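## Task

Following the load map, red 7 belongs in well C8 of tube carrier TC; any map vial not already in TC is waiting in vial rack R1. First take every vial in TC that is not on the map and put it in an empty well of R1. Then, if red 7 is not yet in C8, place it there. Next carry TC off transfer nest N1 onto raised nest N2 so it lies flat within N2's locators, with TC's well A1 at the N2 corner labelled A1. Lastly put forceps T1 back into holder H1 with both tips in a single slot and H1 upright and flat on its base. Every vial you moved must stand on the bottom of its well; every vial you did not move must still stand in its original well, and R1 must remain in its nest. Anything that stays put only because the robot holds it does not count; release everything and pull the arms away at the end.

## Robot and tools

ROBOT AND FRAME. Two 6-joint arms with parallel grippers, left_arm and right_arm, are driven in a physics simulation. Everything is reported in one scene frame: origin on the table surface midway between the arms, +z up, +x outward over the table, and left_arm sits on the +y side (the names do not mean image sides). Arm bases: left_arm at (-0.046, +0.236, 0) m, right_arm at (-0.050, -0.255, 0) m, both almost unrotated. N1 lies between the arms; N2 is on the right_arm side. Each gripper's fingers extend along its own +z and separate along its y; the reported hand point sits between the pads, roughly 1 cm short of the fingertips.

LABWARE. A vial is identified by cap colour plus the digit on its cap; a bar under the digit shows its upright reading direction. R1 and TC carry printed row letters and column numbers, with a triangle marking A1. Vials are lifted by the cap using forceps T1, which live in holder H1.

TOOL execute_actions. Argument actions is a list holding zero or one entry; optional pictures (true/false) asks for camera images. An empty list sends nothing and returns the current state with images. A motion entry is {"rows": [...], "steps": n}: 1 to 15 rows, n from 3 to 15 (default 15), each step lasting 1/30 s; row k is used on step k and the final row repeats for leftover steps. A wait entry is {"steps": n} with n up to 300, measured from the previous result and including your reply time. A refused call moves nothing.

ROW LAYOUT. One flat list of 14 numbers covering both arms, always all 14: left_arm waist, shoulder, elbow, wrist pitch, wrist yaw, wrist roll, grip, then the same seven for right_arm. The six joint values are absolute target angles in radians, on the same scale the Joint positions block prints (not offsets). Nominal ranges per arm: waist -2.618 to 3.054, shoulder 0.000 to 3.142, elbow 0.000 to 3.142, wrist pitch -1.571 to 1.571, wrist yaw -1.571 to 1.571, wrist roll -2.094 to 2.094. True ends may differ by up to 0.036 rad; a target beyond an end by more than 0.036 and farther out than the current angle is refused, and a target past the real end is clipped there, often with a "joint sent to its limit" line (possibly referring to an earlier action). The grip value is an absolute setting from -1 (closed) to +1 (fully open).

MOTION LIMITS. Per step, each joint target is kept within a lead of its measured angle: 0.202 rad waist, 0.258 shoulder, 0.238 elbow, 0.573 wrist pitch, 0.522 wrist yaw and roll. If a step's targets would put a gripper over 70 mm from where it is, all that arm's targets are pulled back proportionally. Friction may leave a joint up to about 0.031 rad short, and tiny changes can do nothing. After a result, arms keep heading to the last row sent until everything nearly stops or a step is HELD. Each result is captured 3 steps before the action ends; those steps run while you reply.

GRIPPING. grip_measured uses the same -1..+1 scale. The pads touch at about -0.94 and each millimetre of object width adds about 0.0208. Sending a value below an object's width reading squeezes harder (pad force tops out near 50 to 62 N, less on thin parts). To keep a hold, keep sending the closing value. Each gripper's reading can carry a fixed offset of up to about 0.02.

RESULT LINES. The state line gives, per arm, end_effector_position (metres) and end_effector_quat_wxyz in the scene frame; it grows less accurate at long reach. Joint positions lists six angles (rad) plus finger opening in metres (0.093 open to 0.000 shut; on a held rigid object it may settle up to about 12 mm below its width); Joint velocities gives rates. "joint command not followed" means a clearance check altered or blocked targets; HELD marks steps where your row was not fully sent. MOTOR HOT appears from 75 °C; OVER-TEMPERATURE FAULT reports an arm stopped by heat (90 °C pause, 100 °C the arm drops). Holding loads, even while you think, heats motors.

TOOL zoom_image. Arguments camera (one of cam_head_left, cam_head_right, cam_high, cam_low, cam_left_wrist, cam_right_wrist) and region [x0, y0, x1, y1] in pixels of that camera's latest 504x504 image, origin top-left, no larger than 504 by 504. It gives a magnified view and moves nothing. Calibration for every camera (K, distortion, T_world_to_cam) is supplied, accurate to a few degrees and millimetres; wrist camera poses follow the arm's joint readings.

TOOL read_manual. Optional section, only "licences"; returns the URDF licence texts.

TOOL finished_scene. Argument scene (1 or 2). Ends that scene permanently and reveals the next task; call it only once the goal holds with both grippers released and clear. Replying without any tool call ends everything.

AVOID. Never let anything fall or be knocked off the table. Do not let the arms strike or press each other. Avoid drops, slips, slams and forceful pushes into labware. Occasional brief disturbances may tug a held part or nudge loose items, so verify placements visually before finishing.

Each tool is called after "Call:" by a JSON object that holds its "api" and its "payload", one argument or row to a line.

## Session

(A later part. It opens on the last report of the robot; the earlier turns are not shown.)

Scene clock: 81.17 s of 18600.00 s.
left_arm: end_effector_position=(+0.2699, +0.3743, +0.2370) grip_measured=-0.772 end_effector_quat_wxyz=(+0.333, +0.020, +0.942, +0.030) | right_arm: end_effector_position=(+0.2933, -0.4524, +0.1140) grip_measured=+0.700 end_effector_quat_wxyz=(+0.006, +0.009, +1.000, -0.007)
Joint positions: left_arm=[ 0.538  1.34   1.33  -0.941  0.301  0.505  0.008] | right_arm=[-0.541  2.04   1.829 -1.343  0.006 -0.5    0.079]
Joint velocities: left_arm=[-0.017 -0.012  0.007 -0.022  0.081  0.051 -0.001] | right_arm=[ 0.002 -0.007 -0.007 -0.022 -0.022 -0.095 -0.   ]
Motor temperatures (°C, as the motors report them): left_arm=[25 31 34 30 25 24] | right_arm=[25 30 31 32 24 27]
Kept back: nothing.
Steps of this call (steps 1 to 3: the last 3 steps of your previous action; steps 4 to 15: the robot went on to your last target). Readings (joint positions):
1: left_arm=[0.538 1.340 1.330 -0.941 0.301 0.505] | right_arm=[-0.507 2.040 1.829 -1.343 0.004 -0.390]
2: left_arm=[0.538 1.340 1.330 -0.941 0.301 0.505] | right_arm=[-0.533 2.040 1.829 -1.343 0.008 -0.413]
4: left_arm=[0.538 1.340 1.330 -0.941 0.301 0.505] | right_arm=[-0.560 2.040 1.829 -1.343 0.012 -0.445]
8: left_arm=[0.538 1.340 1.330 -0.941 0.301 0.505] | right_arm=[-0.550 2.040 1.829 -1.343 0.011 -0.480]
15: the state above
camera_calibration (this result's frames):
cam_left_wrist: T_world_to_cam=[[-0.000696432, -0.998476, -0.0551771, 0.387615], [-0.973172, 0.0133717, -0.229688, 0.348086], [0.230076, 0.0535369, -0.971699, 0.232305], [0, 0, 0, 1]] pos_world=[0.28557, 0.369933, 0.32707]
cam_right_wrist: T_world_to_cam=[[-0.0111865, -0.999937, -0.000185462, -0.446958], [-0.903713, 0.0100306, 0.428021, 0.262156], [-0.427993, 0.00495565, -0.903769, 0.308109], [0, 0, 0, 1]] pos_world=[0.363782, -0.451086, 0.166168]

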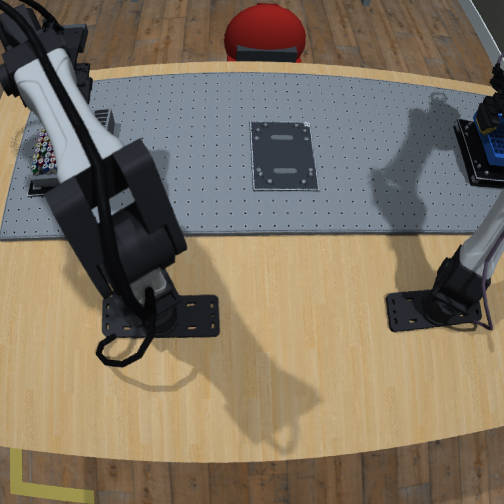

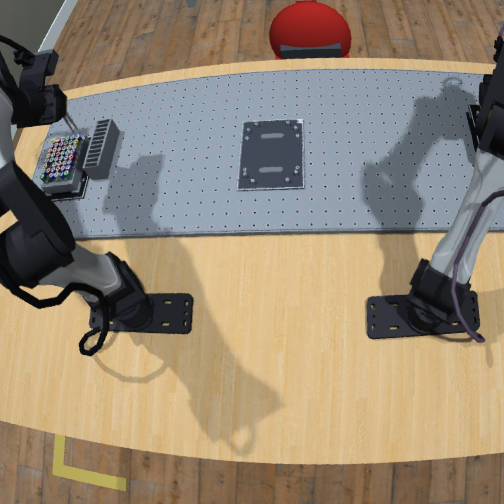

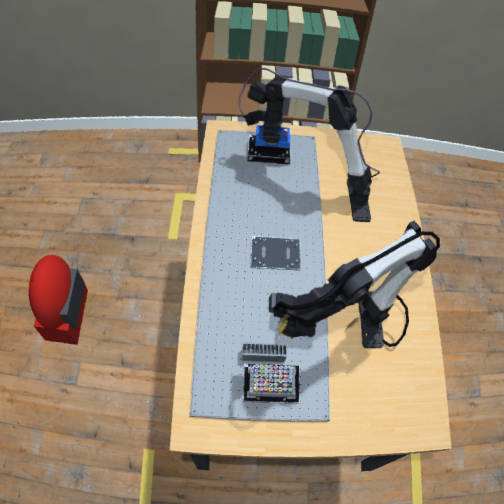

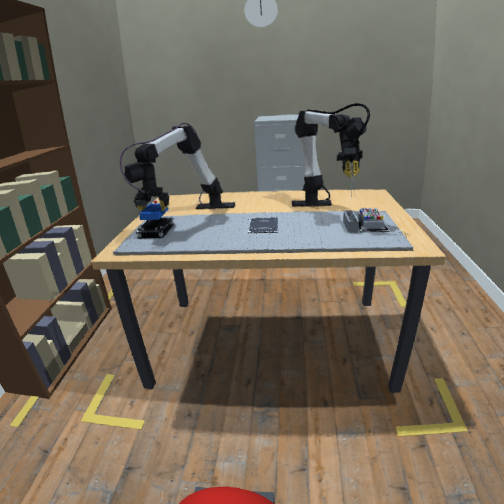

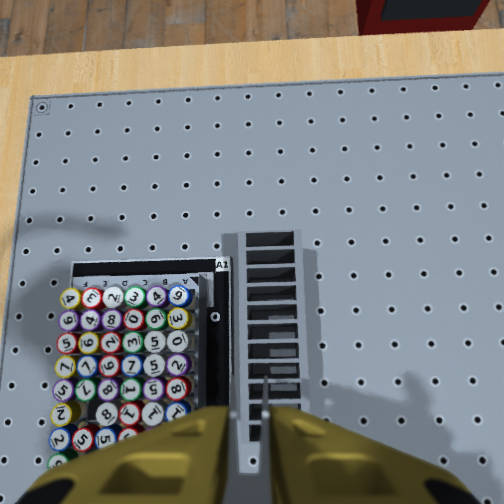

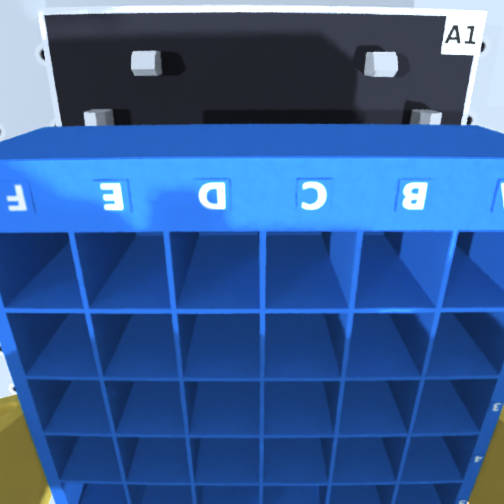

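Call:
{"api": "execute_actions", "payload": {
  "actions": [
    {"rows":[[0.527,1.33,1.32,-0.95,0.31,0.51,-0.77,-0.52,2.07,1.805,-1.32,0,-0.5,0.68],[0.527,1.33,1.32,-0.95,0.31,0.51,-0.77,-0.522,2.078,1.803,-1.308,0,-0.5,0.68],[0.527,1.33,1.32,-0.95,0.31,0.51,-0.77,-0.524,2.086,1.80,-1.296,0,-0.5,0.68],[0.527,1.33,1.32,-0.95,0.31,0.51,-0.77,-0.524,2.094,1.80,-1.284,0,-0.5,0.68],[0.527,1.33,1.32,-0.95,0.31,0.51,-0.77,-0.524,2.10,1.80,-1.274,0,-0.5,0.68],[0.527,1.33,1.32,-0.95,0.31,0.51,-0.77,-0.524,2.106,1.80,-1.27,0,-0.5,0.68]],"steps":15}
  ]
}}

Call:
{"api": "execute_actions", "payload": {
  "actions": [
    {"steps":12}
  ],
  "pictures": true
}}

Call:
{"api": "zoom_image", "payload": {
  "camera": "cam_high",
  "region": [230,100,310,180]
}}

Scene clock: 81.97 s of 18600.00 s.
left_arm: end_effector_position=(+0.2699, +0.3743, +0.2370) grip_measured=-0.772 end_effector_quat_wxyz=(+0.333, +0.020, +0.942, +0.030) | right_arm: end_effector_position=(+0.3009, -0.4530, +0.0880) grip_measured=+0.700 end_effector_quat_wxyz=(-0.005, +0.003, +1.000, -0.001)
Joint positions: left_arm=[ 0.538  1.34   1.33  -0.941  0.301  0.505  0.008] | right_arm=[-0.533  2.097  1.812 -1.294  0.006 -0.505  0.079]
Joint velocities: left_arm=[ 0.007 -0.002  0.007 -0.081  0.066  0.007  0.   ] | right_arm=[ 0.007  0.002 -0.017  0.095 -0.066 -0.095 -0.002]
Motor temperatures (°C, as the motors report them): left_arm=[25 31 34 30 25 24] | right_arm=[25 30 31 31 24 27]
Steps of this call (steps 1 to 12: the robot went on to your last target; steps 13 to 24: the first 12 steps of this action). Readings (joint positions):
13: left_arm=[0.538 1.340 1.330 -0.941 0.301 0.505] | right_arm=[-0.540 2.041 1.829 -1.343 0.006 -0.505]
14: left_arm=[0.538 1.340 1.330 -0.941 0.301 0.505] | right_arm=[-0.539 2.043 1.829 -1.341 0.006 -0.505]
16: left_arm=[0.538 1.340 1.330 -0.941 0.301 0.505] | right_arm=[-0.535 2.050 1.826 -1.331 0.006 -0.505]
20: left_arm=[0.538 1.340 1.330 -0.941 0.301 0.505] | right_arm=[-0.533 2.082 1.819 -1.305 0.006 -0.505]
24: the state above

Scene clock: 82.37 s of 18600.00 s.
left_arm: end_effector_position=(+0.2699, +0.3743, +0.2370) grip_measured=-0.772 end_effector_quat_wxyz=(+0.333, +0.020, +0.942, +0.030) | right_arm: end_effector_position=(+0.3022, -0.4537, +0.0880) grip_measured=+0.700 end_effector_quat_wxyz=(-0.003, +0.003, +1.000, -0.002)
Joint positions: left_arm=[ 0.538  1.34   1.33  -0.941  0.301  0.505  0.008] | right_arm=[-0.533  2.097  1.812 -1.288  0.006 -0.505  0.079]
Joint velocities: left_arm=[ 0.007 -0.007 -0.007 -0.066 -0.037 -0.022 -0.   ] | right_arm=[-0.002 -0.002 -0.002  0.007  0.066  0.037 -0.   ]
Motor temperatures (°C, as the motors report them): left_arm=[25 31 34 30 25 24] | right_arm=[25 30 31 31 24 27]
Kept back: nothing.
Steps of this call (steps 1 to 3: the last 3 steps of your previous action; steps 4 to 12: the robot went on to your last target). Readings (joint positions):
1: left_arm=[0.538 1.340 1.330 -0.941 0.301 0.505] | right_arm=[-0.533 2.097 1.812 -1.293 0.006 -0.505]
2: left_arm=[0.538 1.340 1.330 -0.941 0.301 0.505] | right_arm=[-0.533 2.097 1.812 -1.293 0.006 -0.505]
4: left_arm=[0.538 1.340 1.330 -0.941 0.301 0.505] | right_arm=[-0.533 2.097 1.812 -1.290 0.006 -0.505]
8: left_arm=[0.538 1.340 1.330 -0.941 0.301 0.505] | right_arm=[-0.533 2.097 1.812 -1.288 0.006 -0.505]
12: the state above
camera_calibration (this result's frames):
cam_left_wrist: T_world_to_cam=[[-0.000696432, -0.998476, -0.0551771, 0.387615], [-0.973172, 0.0133717, -0.229688, 0.348086], [0.230076, 0.0535369, -0.971699, 0.232305], [0, 0, 0, 1]] pos_world=[0.28557, 0.369933, 0.32707]
cam_right_wrist: T_world_to_cam=[[0.00131808, -0.999952, -0.00966636, -0.451127], [-0.896346, -0.00546703, 0.443322, 0.270651], [-0.443354, 0.00808006, -0.89631, 0.293835], [0, 0, 0, 1]] pos_world=[0.373465, -0.452, 0.139021]

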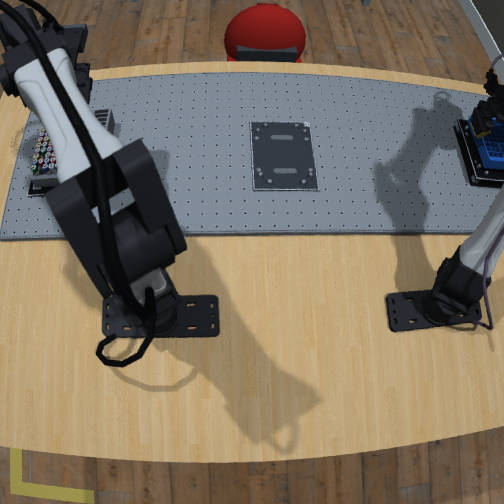

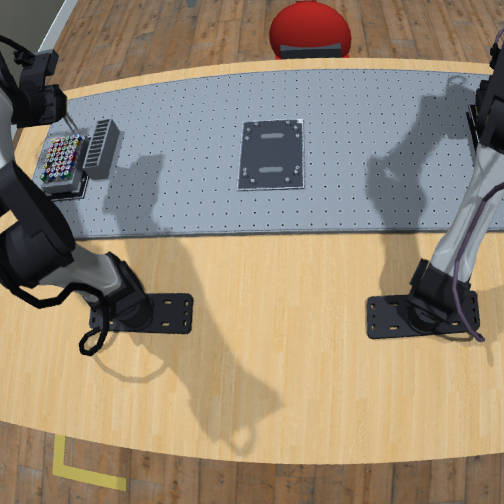

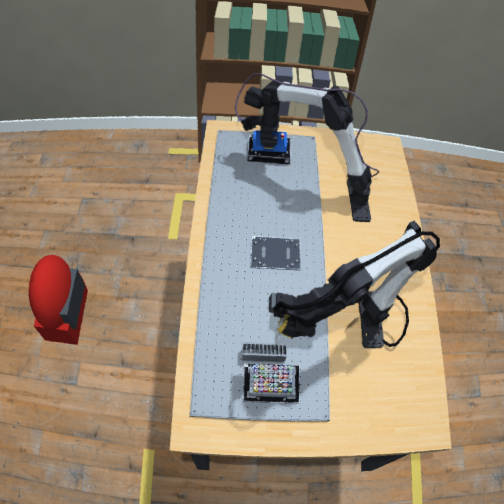

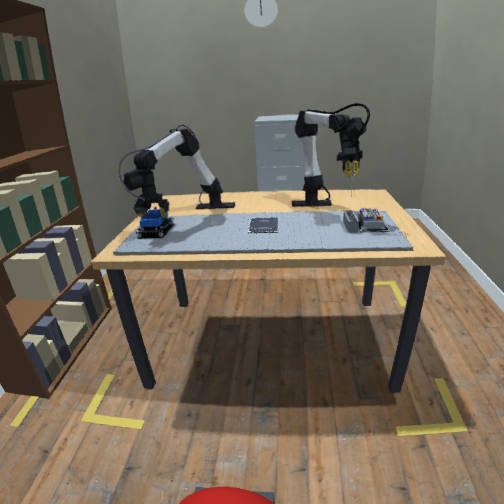

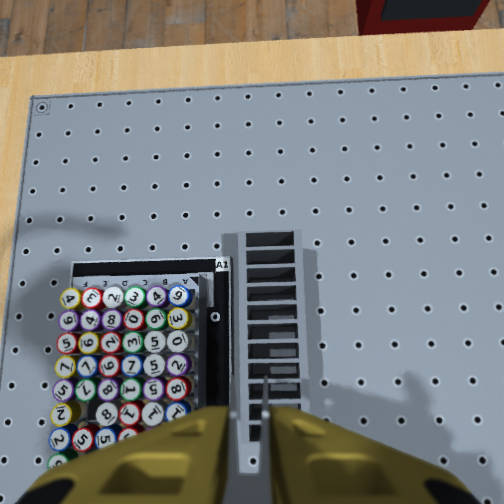

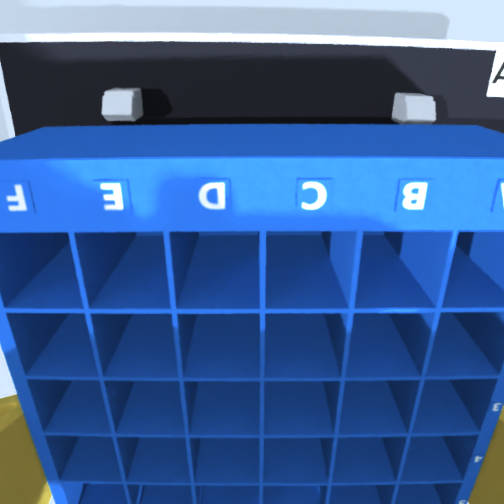

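Region (230, 100, 310, 180) of cam_high's 504x504 image, scaled by 6.300, with more detail than that image has.

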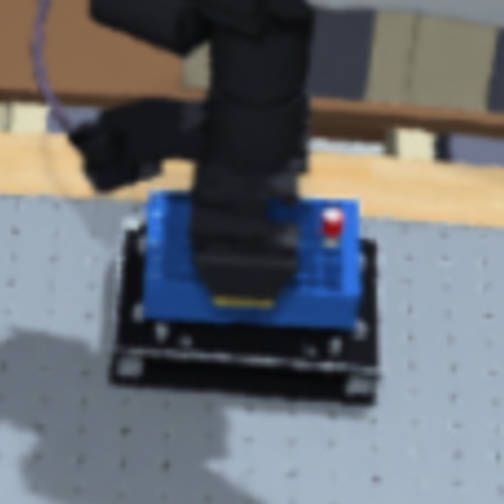

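Call:
{"api": "execute_actions", "payload": {
  "actions": [
    {"rows":[[0.527,1.33,1.32,-0.95,0.31,0.51,-0.77,-0.53,2.06,1.80,-1.28,0.02,-0.482,0.68],[0.527,1.33,1.32,-0.95,0.31,0.51,-0.77,-0.53,2.06,1.80,-1.28,0.02,-0.482,0.68],[0.527,1.33,1.32,-0.95,0.31,0.51,-0.77,-0.53,2.066,1.79,-1.28,0.02,-0.482,0.68],[0.527,1.33,1.32,-0.95,0.31,0.51,-0.77,-0.53,2.068,1.785,-1.265,0.02,-0.482,0.68],[0.527,1.33,1.32,-0.95,0.31,0.51,-0.77,-0.53,2.068,1.78,-1.258,0.02,-0.482,0.68],[0.527,1.33,1.32,-0.95,0.31,0.51,-0.77,-0.53,2.068,1.775,-1.252,0.02,-0.482,0.68],[0.527,1.33,1.32,-0.95,0.31,0.51,-0.77,-0.53,2.068,1.77,-1.246,0.02,-0.482,0.68]],"steps":15}
  ]
}}

Call:
{"api": "execute_actions", "payload": {
  "actions": [
    {"steps":12}
  ],
  "pictures": true
}}

Scene clock: 83.03 s of 18600.00 s.
left_arm: end_effector_position=(+0.2699, +0.3743, +0.2370) grip_measured=-0.772 end_effector_quat_wxyz=(+0.333, +0.020, +0.942, +0.030) | right_arm: end_effector_position=(+0.3001, -0.4538, +0.0888) grip_measured=+0.700 end_effector_quat_wxyz=(+0.001, +0.011, +1.000, -0.008)
Joint positions: left_arm=[ 0.538  1.34   1.33  -0.941  0.301  0.505  0.008] | right_arm=[-0.533  2.078  1.786 -1.27   0.012 -0.488  0.079]
Joint velocities: left_arm=[ 0.002 -0.007 -0.007 -0.037 -0.007  0.037 -0.001] | right_arm=[-0.002 -0.007 -0.027 -0.037  0.007  0.037  0.   ]
Motor temperatures (°C, as the motors report them): left_arm=[25 31 34 30 25 24] | right_arm=[25 30 31 31 24 27]
Steps of this call (steps 1 to 8: the robot went on to your last target; steps 9 to 20: the first 12 steps of this action). Readings (joint positions):
9: left_arm=[0.538 1.340 1.330 -0.941 0.301 0.505] | right_arm=[-0.533 2.096 1.812 -1.288 0.007 -0.502]
10: left_arm=[0.538 1.340 1.330 -0.941 0.301 0.505] | right_arm=[-0.533 2.093 1.812 -1.288 0.008 -0.499]
12: left_arm=[0.538 1.340 1.330 -0.941 0.301 0.505] | right_arm=[-0.533 2.086 1.811 -1.287 0.010 -0.495]
16: left_arm=[0.538 1.340 1.330 -0.941 0.301 0.505] | right_arm=[-0.533 2.078 1.796 -1.275 0.012 -0.490]
20: the state above

Scene clock: 83.43 s of 18600.00 s.
left_arm: end_effector_position=(+0.2699, +0.3743, +0.2370) grip_measured=-0.772 end_effector_quat_wxyz=(+0.333, +0.020, +0.942, +0.030) | right_arm: end_effector_position=(+0.3012, -0.4545, +0.0887) grip_measured=+0.700 end_effector_quat_wxyz=(+0.003, +0.012, +1.000, -0.009)
Joint positions: left_arm=[ 0.538  1.34   1.33  -0.941  0.301  0.505  0.008] | right_arm=[-0.533  2.078  1.786 -1.264  0.013 -0.487  0.079]
Joint velocities: left_arm=[ 0.002 -0.012 -0.007  0.007  0.022  0.037  0.   ] | right_arm=[-0.017 -0.022  0.012  0.051  0.095 -0.007 -0.001]
Motor temperatures (°C, as the motors report them): left_arm=[25 31 34 30 25 24] | right_arm=[25 30 31 31 24 27]
Kept back: nothing.
Steps of this call (steps 1 to 3: the last 3 steps of your previous action; steps 4 to 12: the robot went on to your last target). Readings (joint positions):
1: left_arm=[0.538 1.340 1.330 -0.941 0.301 0.505] | right_arm=[-0.533 2.078 1.786 -1.269 0.012 -0.488]
2: left_arm=[0.538 1.340 1.330 -0.941 0.301 0.505] | right_arm=[-0.533 2.078 1.786 -1.269 0.013 -0.488]
4: left_arm=[0.538 1.340 1.330 -0.941 0.301 0.505] | right_arm=[-0.533 2.078 1.786 -1.267 0.013 -0.487]
8: left_arm=[0.538 1.340 1.330 -0.941 0.301 0.505] | right_arm=[-0.533 2.078 1.786 -1.265 0.013 -0.487]
12: the state above
camera_calibration (this result's frames):
cam_left_wrist: T_world_to_cam=[[-0.000696432, -0.998476, -0.0551771, 0.387615], [-0.973172, 0.0133717, -0.229688, 0.348086], [0.230076, 0.0535369, -0.971699, 0.232305], [0, 0, 0, 1]] pos_world=[0.28557, 0.369933, 0.32707]
cam_right_wrist: T_world_to_cam=[[-0.0166145, -0.999854, 0.00391665, -0.447591], [-0.901214, 0.0166718, 0.433053, 0.281915], [-0.433055, 0.00366521, -0.90136, 0.289377], [0, 0, 0, 1]] pos_world=[0.371946, -0.453286, 0.140502]

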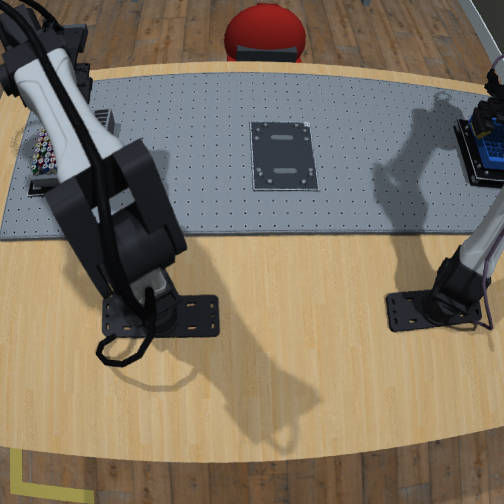

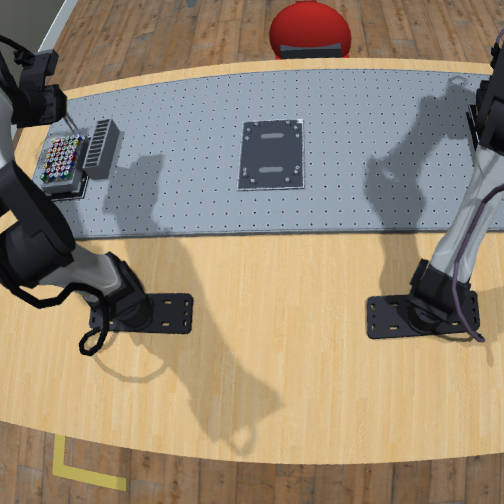

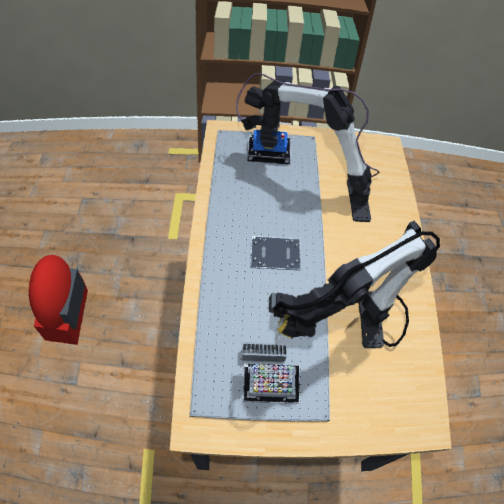

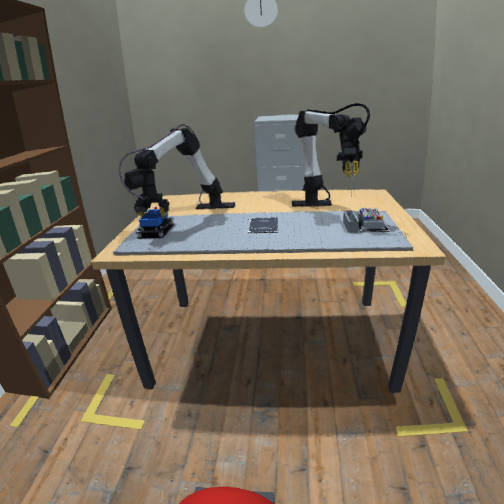

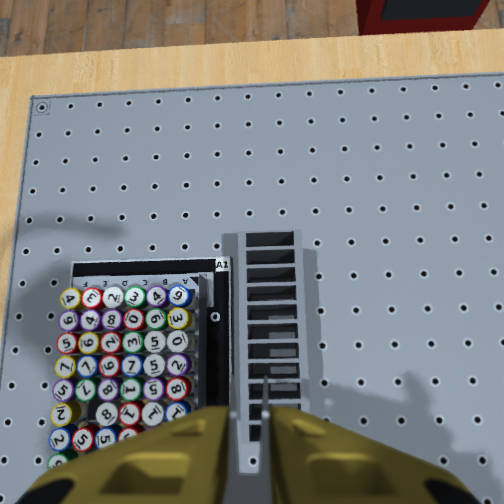

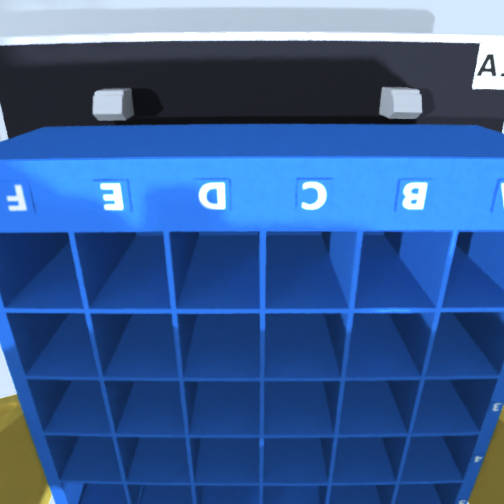

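Call:
{"api": "execute_actions", "payload": {
  "actions": [
    {"rows":[[0.527,1.33,1.32,-0.95,0.31,0.51,-0.77,-0.53,2.08,1.765,-1.245,0.016,-0.485,0.68],[0.527,1.33,1.32,-0.95,0.31,0.51,-0.77,-0.53,2.08,1.761,-1.241,0.016,-0.485,0.68],[0.527,1.33,1.32,-0.95,0.31,0.51,-0.77,-0.53,2.08,1.757,-1.236,0.016,-0.485,0.68],[0.527,1.33,1.32,-0.95,0.31,0.51,-0.77,-0.53,2.08,1.753,-1.231,0.016,-0.485,0.68],[0.527,1.33,1.32,-0.95,0.31,0.51,-0.77,-0.53,2.08,1.749,-1.226,0.016,-0.485,0.68],[0.527,1.33,1.32,-0.95,0.31,0.51,-0.77,-0.53,2.08,1.745,-1.221,0.016,-0.485,0.68],[0.527,1.33,1.32,-0.95,0.31,0.51,-0.77,-0.53,2.08,1.741,-1.217,0.016,-0.485,0.68],[0.527,1.33,1.32,-0.95,0.31,0.51,-0.77,-0.53,2.08,1.737,-1.213,0.016,-0.485,0.68],[0.527,1.33,1.32,-0.95,0.31,0.51,-0.77,-0.53,2.08,1.733,-1.212,0.016,-0.485,0.68],[0.527,1.33,1.32,-0.95,0.31,0.51,-0.77,-0.53,2.08,1.730,-1.212,0.016,-0.485,0.68]],"steps":15}
  ]
}}

Call:
{"api": "execute_actions", "payload": {
  "actions": [
    {"steps":12}
  ],
  "pictures": true
}}

Call:
{"api": "zoom_image", "payload": {
  "camera": "cam_high",
  "region": [235,115,305,175]
}}

Call:
{"api": "zoom_image", "payload": {
  "camera": "cam_low",
  "region": [120,190,190,250]
}}

Scene clock: 84.03 s of 18600.00 s.
left_arm: end_effector_position=(+0.2699, +0.3743, +0.2370) grip_measured=-0.772 end_effector_quat_wxyz=(+0.333, +0.020, +0.942, +0.030) | right_arm: end_effector_position=(+0.3000, -0.4540, +0.0801) grip_measured=+0.700 end_effector_quat_wxyz=(+0.002, +0.013, +1.000, -0.009)
Joint positions: left_arm=[ 0.538  1.34   1.33  -0.941  0.301  0.505  0.008] | right_arm=[-0.533  2.078  1.751 -1.233  0.014 -0.486  0.079]
Joint velocities: left_arm=[ 0.002  0.002 -0.007  0.007 -0.125 -0.037  0.001] | right_arm=[-0.002 -0.017 -0.056  0.066 -0.022  0.037  0.   ]
Motor temperatures (°C, as the motors report them): left_arm=[25 31 34 30 25 24] | right_arm=[25 31 31 31 24 27]
Steps of this call (steps 1 to 6: the robot went on to your last target; steps 7 to 18: the first 12 steps of this action). Readings (joint positions):
7: left_arm=[0.538 1.340 1.330 -0.941 0.301 0.505] | right_arm=[-0.533 2.078 1.786 -1.264 0.013 -0.487]
8: left_arm=[0.538 1.340 1.330 -0.941 0.301 0.505] | right_arm=[-0.533 2.078 1.786 -1.264 0.013 -0.487]
10: left_arm=[0.538 1.340 1.330 -0.941 0.301 0.505] | right_arm=[-0.533 2.078 1.781 -1.258 0.013 -0.487]
14: left_arm=[0.538 1.340 1.330 -0.941 0.301 0.505] | right_arm=[-0.533 2.078 1.762 -1.245 0.013 -0.487]
18: the state above

Scene clock: 84.43 s of 18600.00 s.
left_arm: end_effector_position=(+0.2699, +0.3743, +0.2370) grip_measured=-0.772 end_effector_quat_wxyz=(+0.333, +0.020, +0.942, +0.030) | right_arm: end_effector_position=(+0.3005, -0.4542, +0.0793) grip_measured=+0.700 end_effector_quat_wxyz=(+0.003, +0.013, +1.000, -0.009)
Joint positions: left_arm=[ 0.538  1.34   1.33  -0.941  0.301  0.505  0.008] | right_arm=[-0.533  2.078  1.748 -1.227  0.014 -0.486  0.079]
Joint velocities: left_arm=[-0.007 -0.017 -0.002 -0.051  0.037 -0.037  0.   ] | right_arm=[ 0.002 -0.007  0.002  0.007  0.022 -0.022 -0.   ]
Motor temperatures (°C, as the motors report them): left_arm=[25 31 34 30 25 24] | right_arm=[25 31 31 31 24 27]
Kept back: nothing.
Steps of this call (steps 1 to 3: the last 3 steps of your previous action; steps 4 to 12: the robot went on to your last target). Readings (joint positions):
1: left_arm=[0.538 1.340 1.330 -0.941 0.301 0.505] | right_arm=[-0.533 2.078 1.750 -1.231 0.014 -0.486]
2: left_arm=[0.538 1.340 1.330 -0.941 0.301 0.505] | right_arm=[-0.533 2.078 1.750 -1.230 0.014 -0.486]
4: left_arm=[0.538 1.340 1.330 -0.941 0.301 0.505] | right_arm=[-0.533 2.078 1.749 -1.228 0.014 -0.486]
8: left_arm=[0.538 1.340 1.330 -0.941 0.301 0.505] | right_arm=[-0.533 2.078 1.748 -1.227 0.014 -0.486]
12: the state above
camera_calibration (this result's frames):
cam_left_wrist: T_world_to_cam=[[-0.000696432, -0.998476, -0.0551771, 0.387615], [-0.973172, 0.0133717, -0.229688, 0.348086], [0.230076, 0.0535369, -0.971699, 0.232305], [0, 0, 0, 1]] pos_world=[0.28557, 0.369933, 0.32707]
cam_right_wrist: T_world_to_cam=[[-0.0177662, -0.999832, 0.00440099, -0.446989], [-0.900898, 0.0179171, 0.433662, 0.285751], [-0.433668, 0.00373968, -0.901065, 0.280779], [0, 0, 0, 1]] pos_world=[0.371256, -0.453084, 0.131048]

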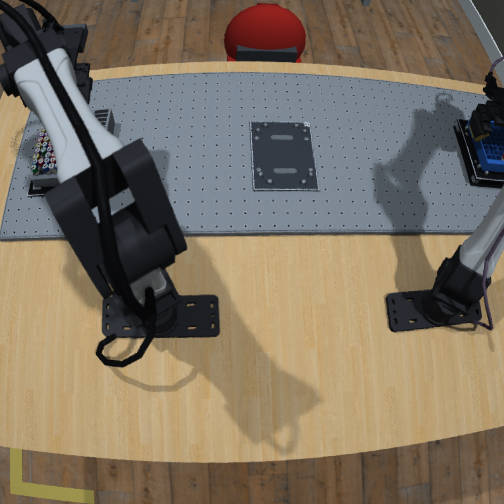

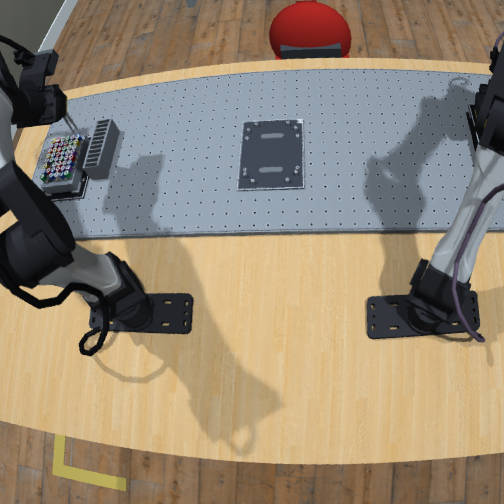

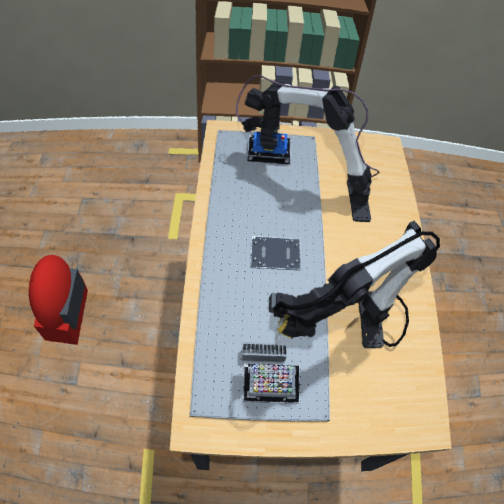

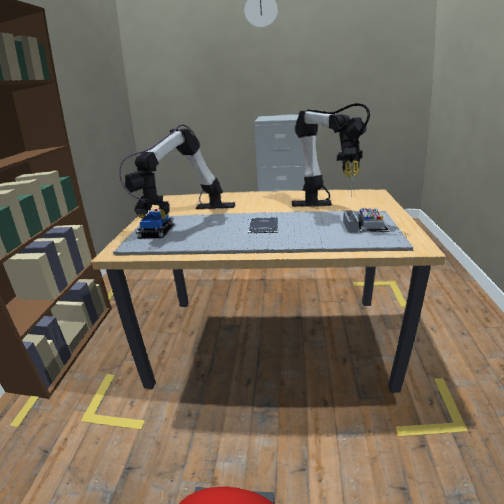

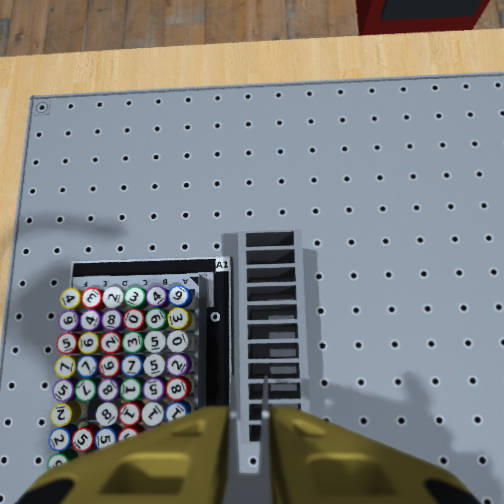

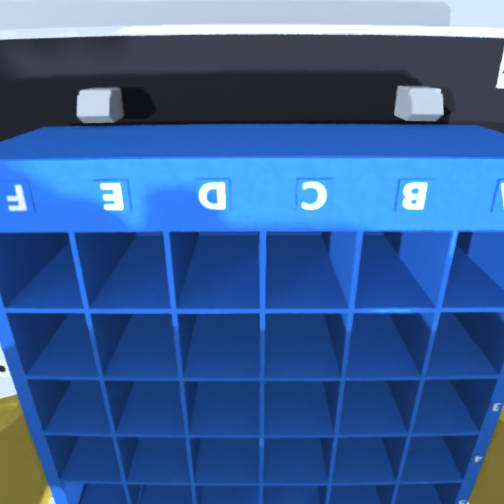

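Region (235, 115, 305, 175) of cam_high's 504x504 image, scaled by 7.200, with more detail than that image has; it fills the top 432 rows of this view, and the rest is white.

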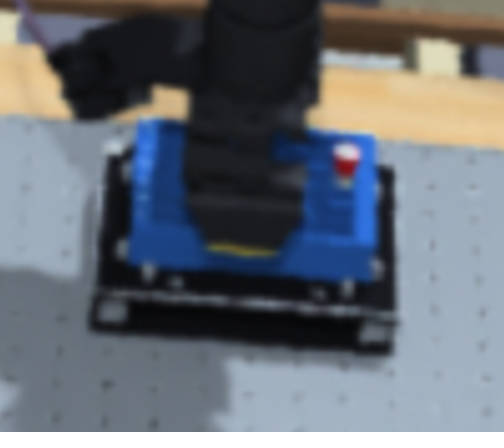

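Region (120, 190, 190, 250) of cam_low's 504x504 image, scaled by 7.200, with more detail than that image has; it fills the top 432 rows of this view, and the rest is white.

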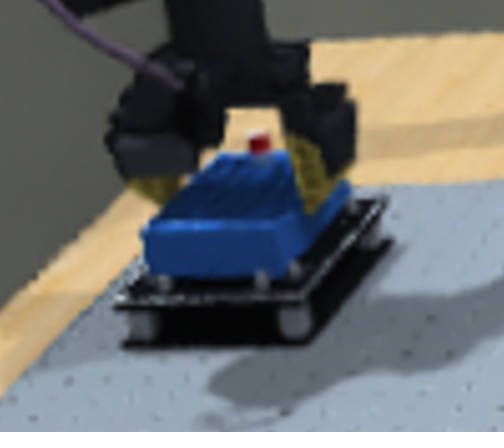

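Call:
{"api": "execute_actions", "payload": {
  "actions": [
    {"rows":[[0.527,1.33,1.32,-0.95,0.31,0.51,-0.77,-0.53,2.08,1.726,-1.208,0.016,-0.485,0.68],[0.527,1.33,1.32,-0.95,0.31,0.51,-0.77,-0.53,2.08,1.722,-1.204,0.016,-0.485,0.68],[0.527,1.33,1.32,-0.95,0.31,0.51,-0.77,-0.53,2.08,1.718,-1.2,0.016,-0.485,0.68],[0.527,1.33,1.32,-0.95,0.31,0.51,-0.77,-0.53,2.08,1.714,-1.196,0.016,-0.485,0.68],[0.527,1.33,1.32,-0.95,0.31,0.51,-0.77,-0.53,2.08,1.71,-1.192,0.016,-0.485,0.68]],"steps":15}
  ],
  "pictures": true
}}

Scene clock: 85.30 s of 18600.00 s.
left_arm: end_effector_position=(+0.2699, +0.3743, +0.2370) grip_measured=-0.772 end_effector_quat_wxyz=(+0.333, +0.020, +0.942, +0.030) | right_arm: end_effector_position=(+0.3004, -0.4542, +0.0743) grip_measured=+0.700 end_effector_quat_wxyz=(+0.004, +0.013, +1.000, -0.010)
Joint positions: left_arm=[ 0.538  1.34   1.33  -0.941  0.301  0.505  0.008] | right_arm=[-0.533  2.078  1.728 -1.206  0.014 -0.486  0.079]
Joint velocities: left_arm=[-0.017 -0.012  0.007 -0.007  0.007  0.066  0.   ] | right_arm=[-0.007 -0.012  0.002  0.007 -0.081  0.022 -0.001]
Motor temperatures (°C, as the motors report them): left_arm=[25 31 34 30 25 24] | right_arm=[25 31 31 31 24 27]
Steps of this call (steps 1 to 14: the robot went on to your last target; steps 15 to 26: the first 12 steps of this action). Readings (joint positions):
15: left_arm=[0.538 1.340 1.330 -0.941 0.301 0.505] | right_arm=[-0.533 2.078 1.748 -1.227 0.014 -0.486]
16: left_arm=[0.538 1.340 1.330 -0.941 0.301 0.505] | right_arm=[-0.533 2.078 1.747 -1.226 0.014 -0.486]
18: left_arm=[0.538 1.340 1.330 -0.941 0.301 0.505] | right_arm=[-0.533 2.078 1.741 -1.220 0.014 -0.486]
22: left_arm=[0.538 1.340 1.330 -0.941 0.301 0.505] | right_arm=[-0.533 2.078 1.729 -1.207 0.014 -0.486]
26: the state above
camera_calibration (this result's frames):
cam_left_wrist: T_world_to_cam=[[-0.000696432, -0.998476, -0.0551771, 0.387615], [-0.973172, 0.0133717, -0.229688, 0.348086], [0.230076, 0.0535369, -0.971699, 0.232305], [0, 0, 0, 1]] pos_world=[0.28557, 0.369933, 0.32707]
cam_right_wrist: T_world_to_cam=[[-0.0177743, -0.999828, 0.00530376, -0.447013], [-0.901618, 0.0183208, 0.432145, 0.288392], [-0.432168, 0.0028991, -0.901788, 0.275507], [0, 0, 0, 1]] pos_world=[0.371139, -0.453018, 0.126192]

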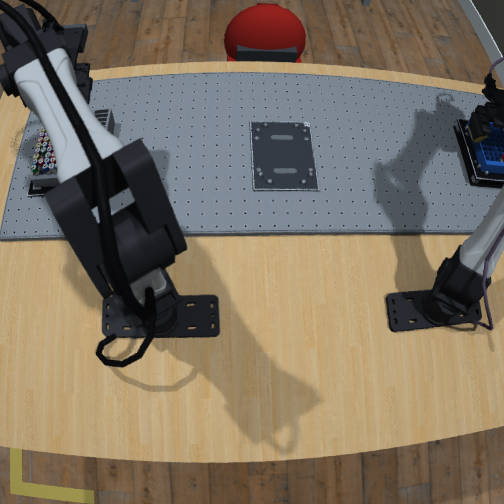

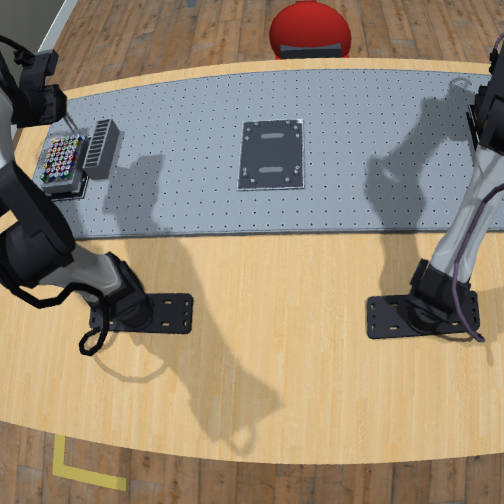

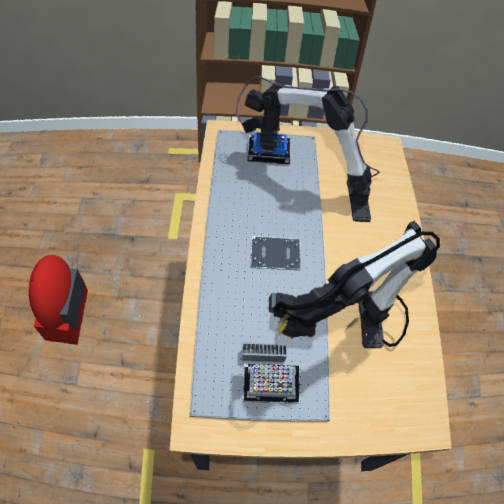

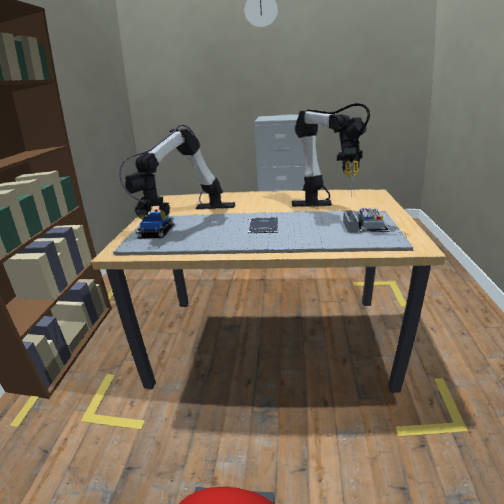

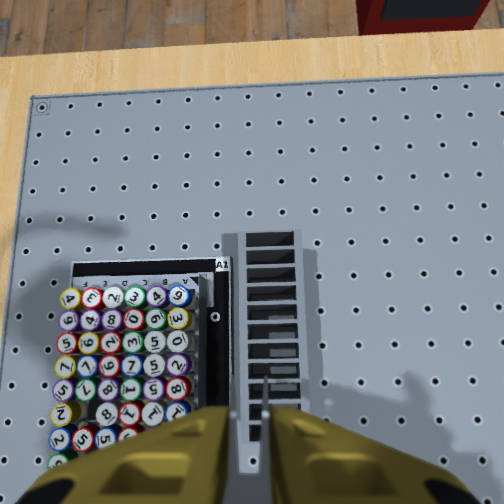

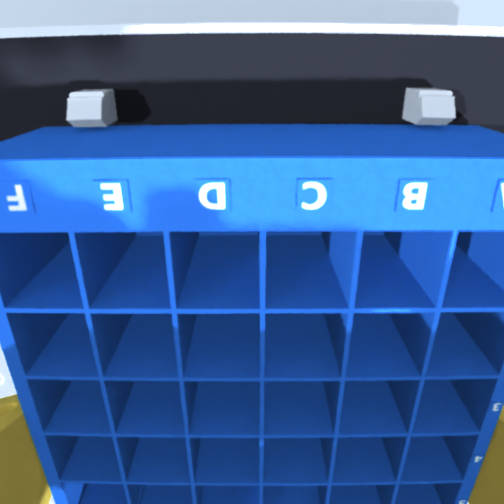

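Release; lower left.

Call:
{"api": "execute_actions", "payload": {
  "actions": [
    {"rows":[[0.527,1.33,1.29,-0.92,0.31,0.51,-0.77,-0.53,2.08,1.708,-1.19,0.016,-0.485,0.75],[0.527,1.33,1.26,-0.89,0.31,0.51,-0.77,-0.53,2.08,1.708,-1.19,0.016,-0.485,0.8],[0.527,1.33,1.23,-0.86,0.31,0.51,-0.77,-0.53,2.08,1.708,-1.19,0.016,-0.485,0.85],[0.527,1.33,1.2,-0.83,0.31,0.51,-0.77,-0.53,2.08,1.708,-1.19,0.016,-0.485,0.9],[0.527,1.33,1.17,-0.8,0.31,0.51,-0.77,-0.53,2.08,1.708,-1.19,0.016,-0.485,0.95],[0.527,1.33,1.14,-0.76,0.31,0.51,-0.77,-0.53,2.08,1.708,-1.19,0.016,-0.485,1]],"steps":15}
  ]
}}

Call:
{"api": "execute_actions", "payload": {
  "actions": [
    {"rows":[[0.527,1.33,1.14,-0.76,0.31,0.51,-0.77,-0.53,2.08,1.76,-1.24,0.016,-0.485,1],[0.527,1.33,1.14,-0.76,0.31,0.51,-0.77,-0.53,2.08,1.8,-1.28,0.016,-0.485,1],[0.527,1.33,1.14,-0.76,0.31,0.51,-0.77,-0.53,2.08,1.84,-1.32,0.016,-0.485,1],[0.527,1.33,1.14,-0.76,0.31,0.51,-0.77,-0.53,2.08,1.88,-1.36,0.016,-0.485,1],[0.527,1.33,1.14,-0.76,0.31,0.51,-0.77,-0.53,2.08,1.92,-1.40,0.016,-0.485,1],[0.527,1.33,1.14,-0.76,0.31,0.51,-0.77,-0.53,2.08,1.96,-1.44,0.016,-0.485,1],[0.527,1.33,1.14,-0.76,0.31,0.51,-0.77,-0.53,2.08,2.0,-1.48,0.016,-0.485,1],[0.527,1.33,1.14,-0.76,0.31,0.51,-0.77,-0.53,2.08,2.05,-1.53,0.016,-0.485,1]],"steps":15}
  ],
  "pictures": true
}}

Scene clock: 85.93 s of 18600.00 s.
left_arm: end_effector_position=(+0.2647, +0.3708, +0.1819) grip_measured=-0.772 end_effector_quat_wxyz=(+0.307, +0.016, +0.951, +0.013) | right_arm: end_effector_position=(+0.3004, -0.4542, +0.0743) grip_measured=+1.000 end_effector_quat_wxyz=(+0.004, +0.013, +1.000, -0.010)
Joint positions: left_arm=[ 0.538  1.34   1.143 -0.818  0.302  0.505  0.008] | right_arm=[-0.533  2.078  1.728 -1.206  0.014 -0.486  0.093]
Joint velocities: left_arm=[ 0.007  0.002  0.002  0.286 -0.037  0.051  0.001] | right_arm=[-0.007 -0.002 -0.002 -0.007  0.037  0.095  0.   ]
Motor temperatures (°C, as the motors report them): left_arm=[25 31 34 30 25 24] | right_arm=[25 31 31 31 24 27]
Steps of this call (steps 1 to 3: the last 3 steps of your previous action; steps 4 to 7: the robot went on to your last target; steps 8 to 19: the first 12 steps of this action). Readings (joint positions):
8: left_arm=[0.538 1.340 1.327 -0.938 0.301 0.505] | right_arm=[-0.533 2.078 1.728 -1.206 0.014 -0.486]
9: left_arm=[0.538 1.340 1.317 -0.930 0.302 0.505] | right_arm=[-0.533 2.078 1.728 -1.206 0.014 -0.486]
11: left_arm=[0.538 1.340 1.273 -0.900 0.302 0.505] | right_arm=[-0.533 2.078 1.728 -1.206 0.014 -0.486]
15: left_arm=[0.538 1.340 1.160 -0.842 0.302 0.505] | right_arm=[-0.533 2.078 1.728 -1.206 0.014 -0.486]
19: the state above

Scene clock: 86.43 s of 18600.00 s.
left_arm: end_effector_position=(+0.2704, +0.3743, +0.1862) grip_measured=-0.772 end_effector_quat_wxyz=(+0.321, +0.018, +0.947, +0.021) | right_arm: end_effector_position=(+0.3146, -0.4621, +0.1607) grip_measured=+1.000 end_effector_quat_wxyz=(+0.047, +0.013, +0.998, -0.033)
Joint positions: left_arm=[ 0.538  1.34   1.143 -0.784  0.302  0.505  0.008] | right_arm=[-0.533  2.065  2.048 -1.439  0.014 -0.486  0.093]
Joint velocities: left_arm=[ 0.002  0.012  0.002  0.022 -0.007  0.007 -0.   ] | right_arm=[-0.032 -0.105  0.129 -0.388  0.066 -0.022  0.   ]
Motor temperatures (°C, as the motors report them): left_arm=[25 31 34 31 25 24] | right_arm=[25 31 31 31 24 27]
Steps of this call (steps 1 to 3: the last 3 steps of your previous action; steps 4 to 15: the first 12 steps of this action). Readings (joint positions):
4: left_arm=[0.538 1.340 1.143 -0.795 0.302 0.505] | right_arm=[-0.533 2.078 1.731 -1.208 0.014 -0.486]
5: left_arm=[0.538 1.340 1.143 -0.793 0.302 0.505] | right_arm=[-0.533 2.078 1.741 -1.219 0.014 -0.486]
7: left_arm=[0.538 1.340 1.143 -0.789 0.302 0.505] | right_arm=[-0.533 2.081 1.791 -1.262 0.014 -0.486]
11: left_arm=[0.538 1.340 1.143 -0.786 0.302 0.505] | right_arm=[-0.533 2.082 1.960 -1.368 0.014 -0.486]
15: the state above
camera_calibration (this result's frames):
cam_left_wrist: T_world_to_cam=[[-0.00254395, -0.999275, -0.0379786, 0.382482], [-0.978749, 0.0102755, -0.204803, 0.334902], [0.205045, 0.0366505, -0.978066, 0.197093], [0, 0, 0, 1]] pos_world=[0.288345, 0.37154, 0.275885]
cam_right_wrist: T_world_to_cam=[[-0.020227, -0.998453, 0.0517858, -0.461191], [-0.935302, 0.0371987, 0.351889, 0.296168], [-0.353271, -0.0413177, -0.934608, 0.31951], [0, 0, 0, 1]] pos_world=[0.380551, -0.458293, 0.218281]

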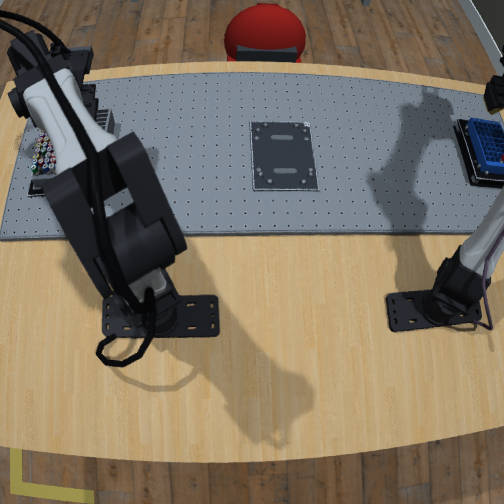

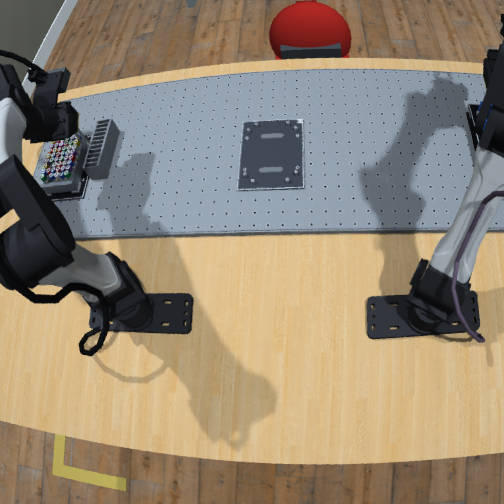

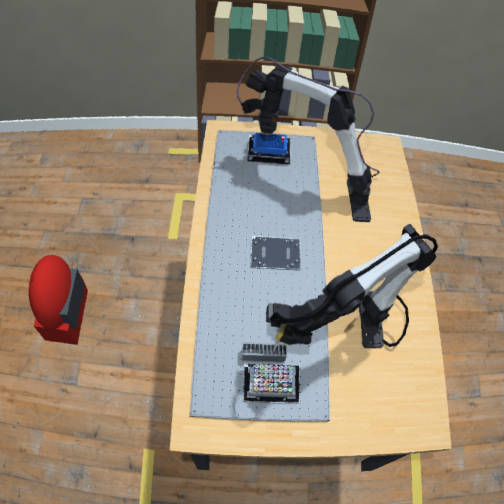

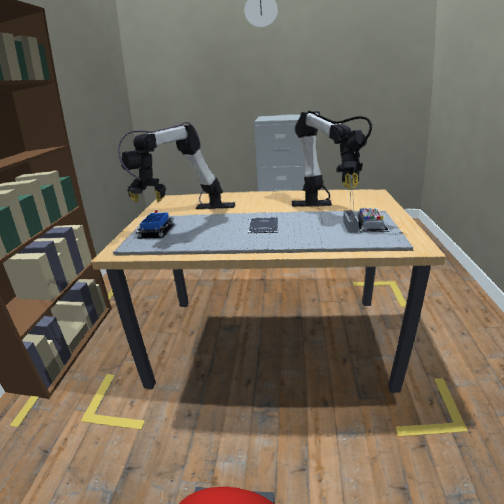

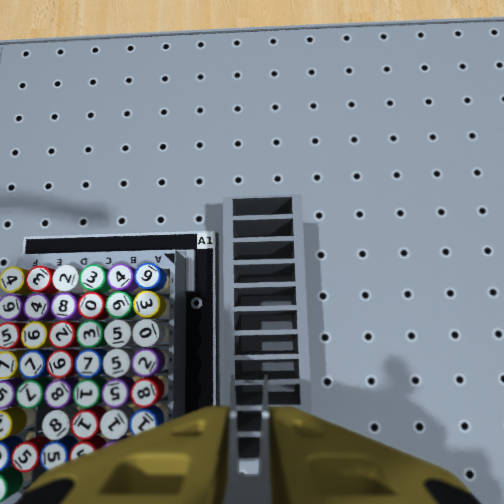

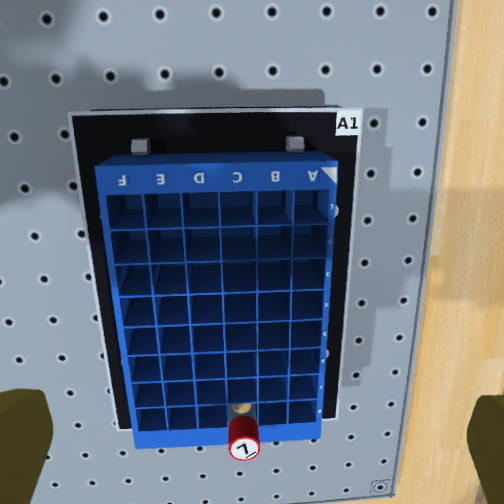

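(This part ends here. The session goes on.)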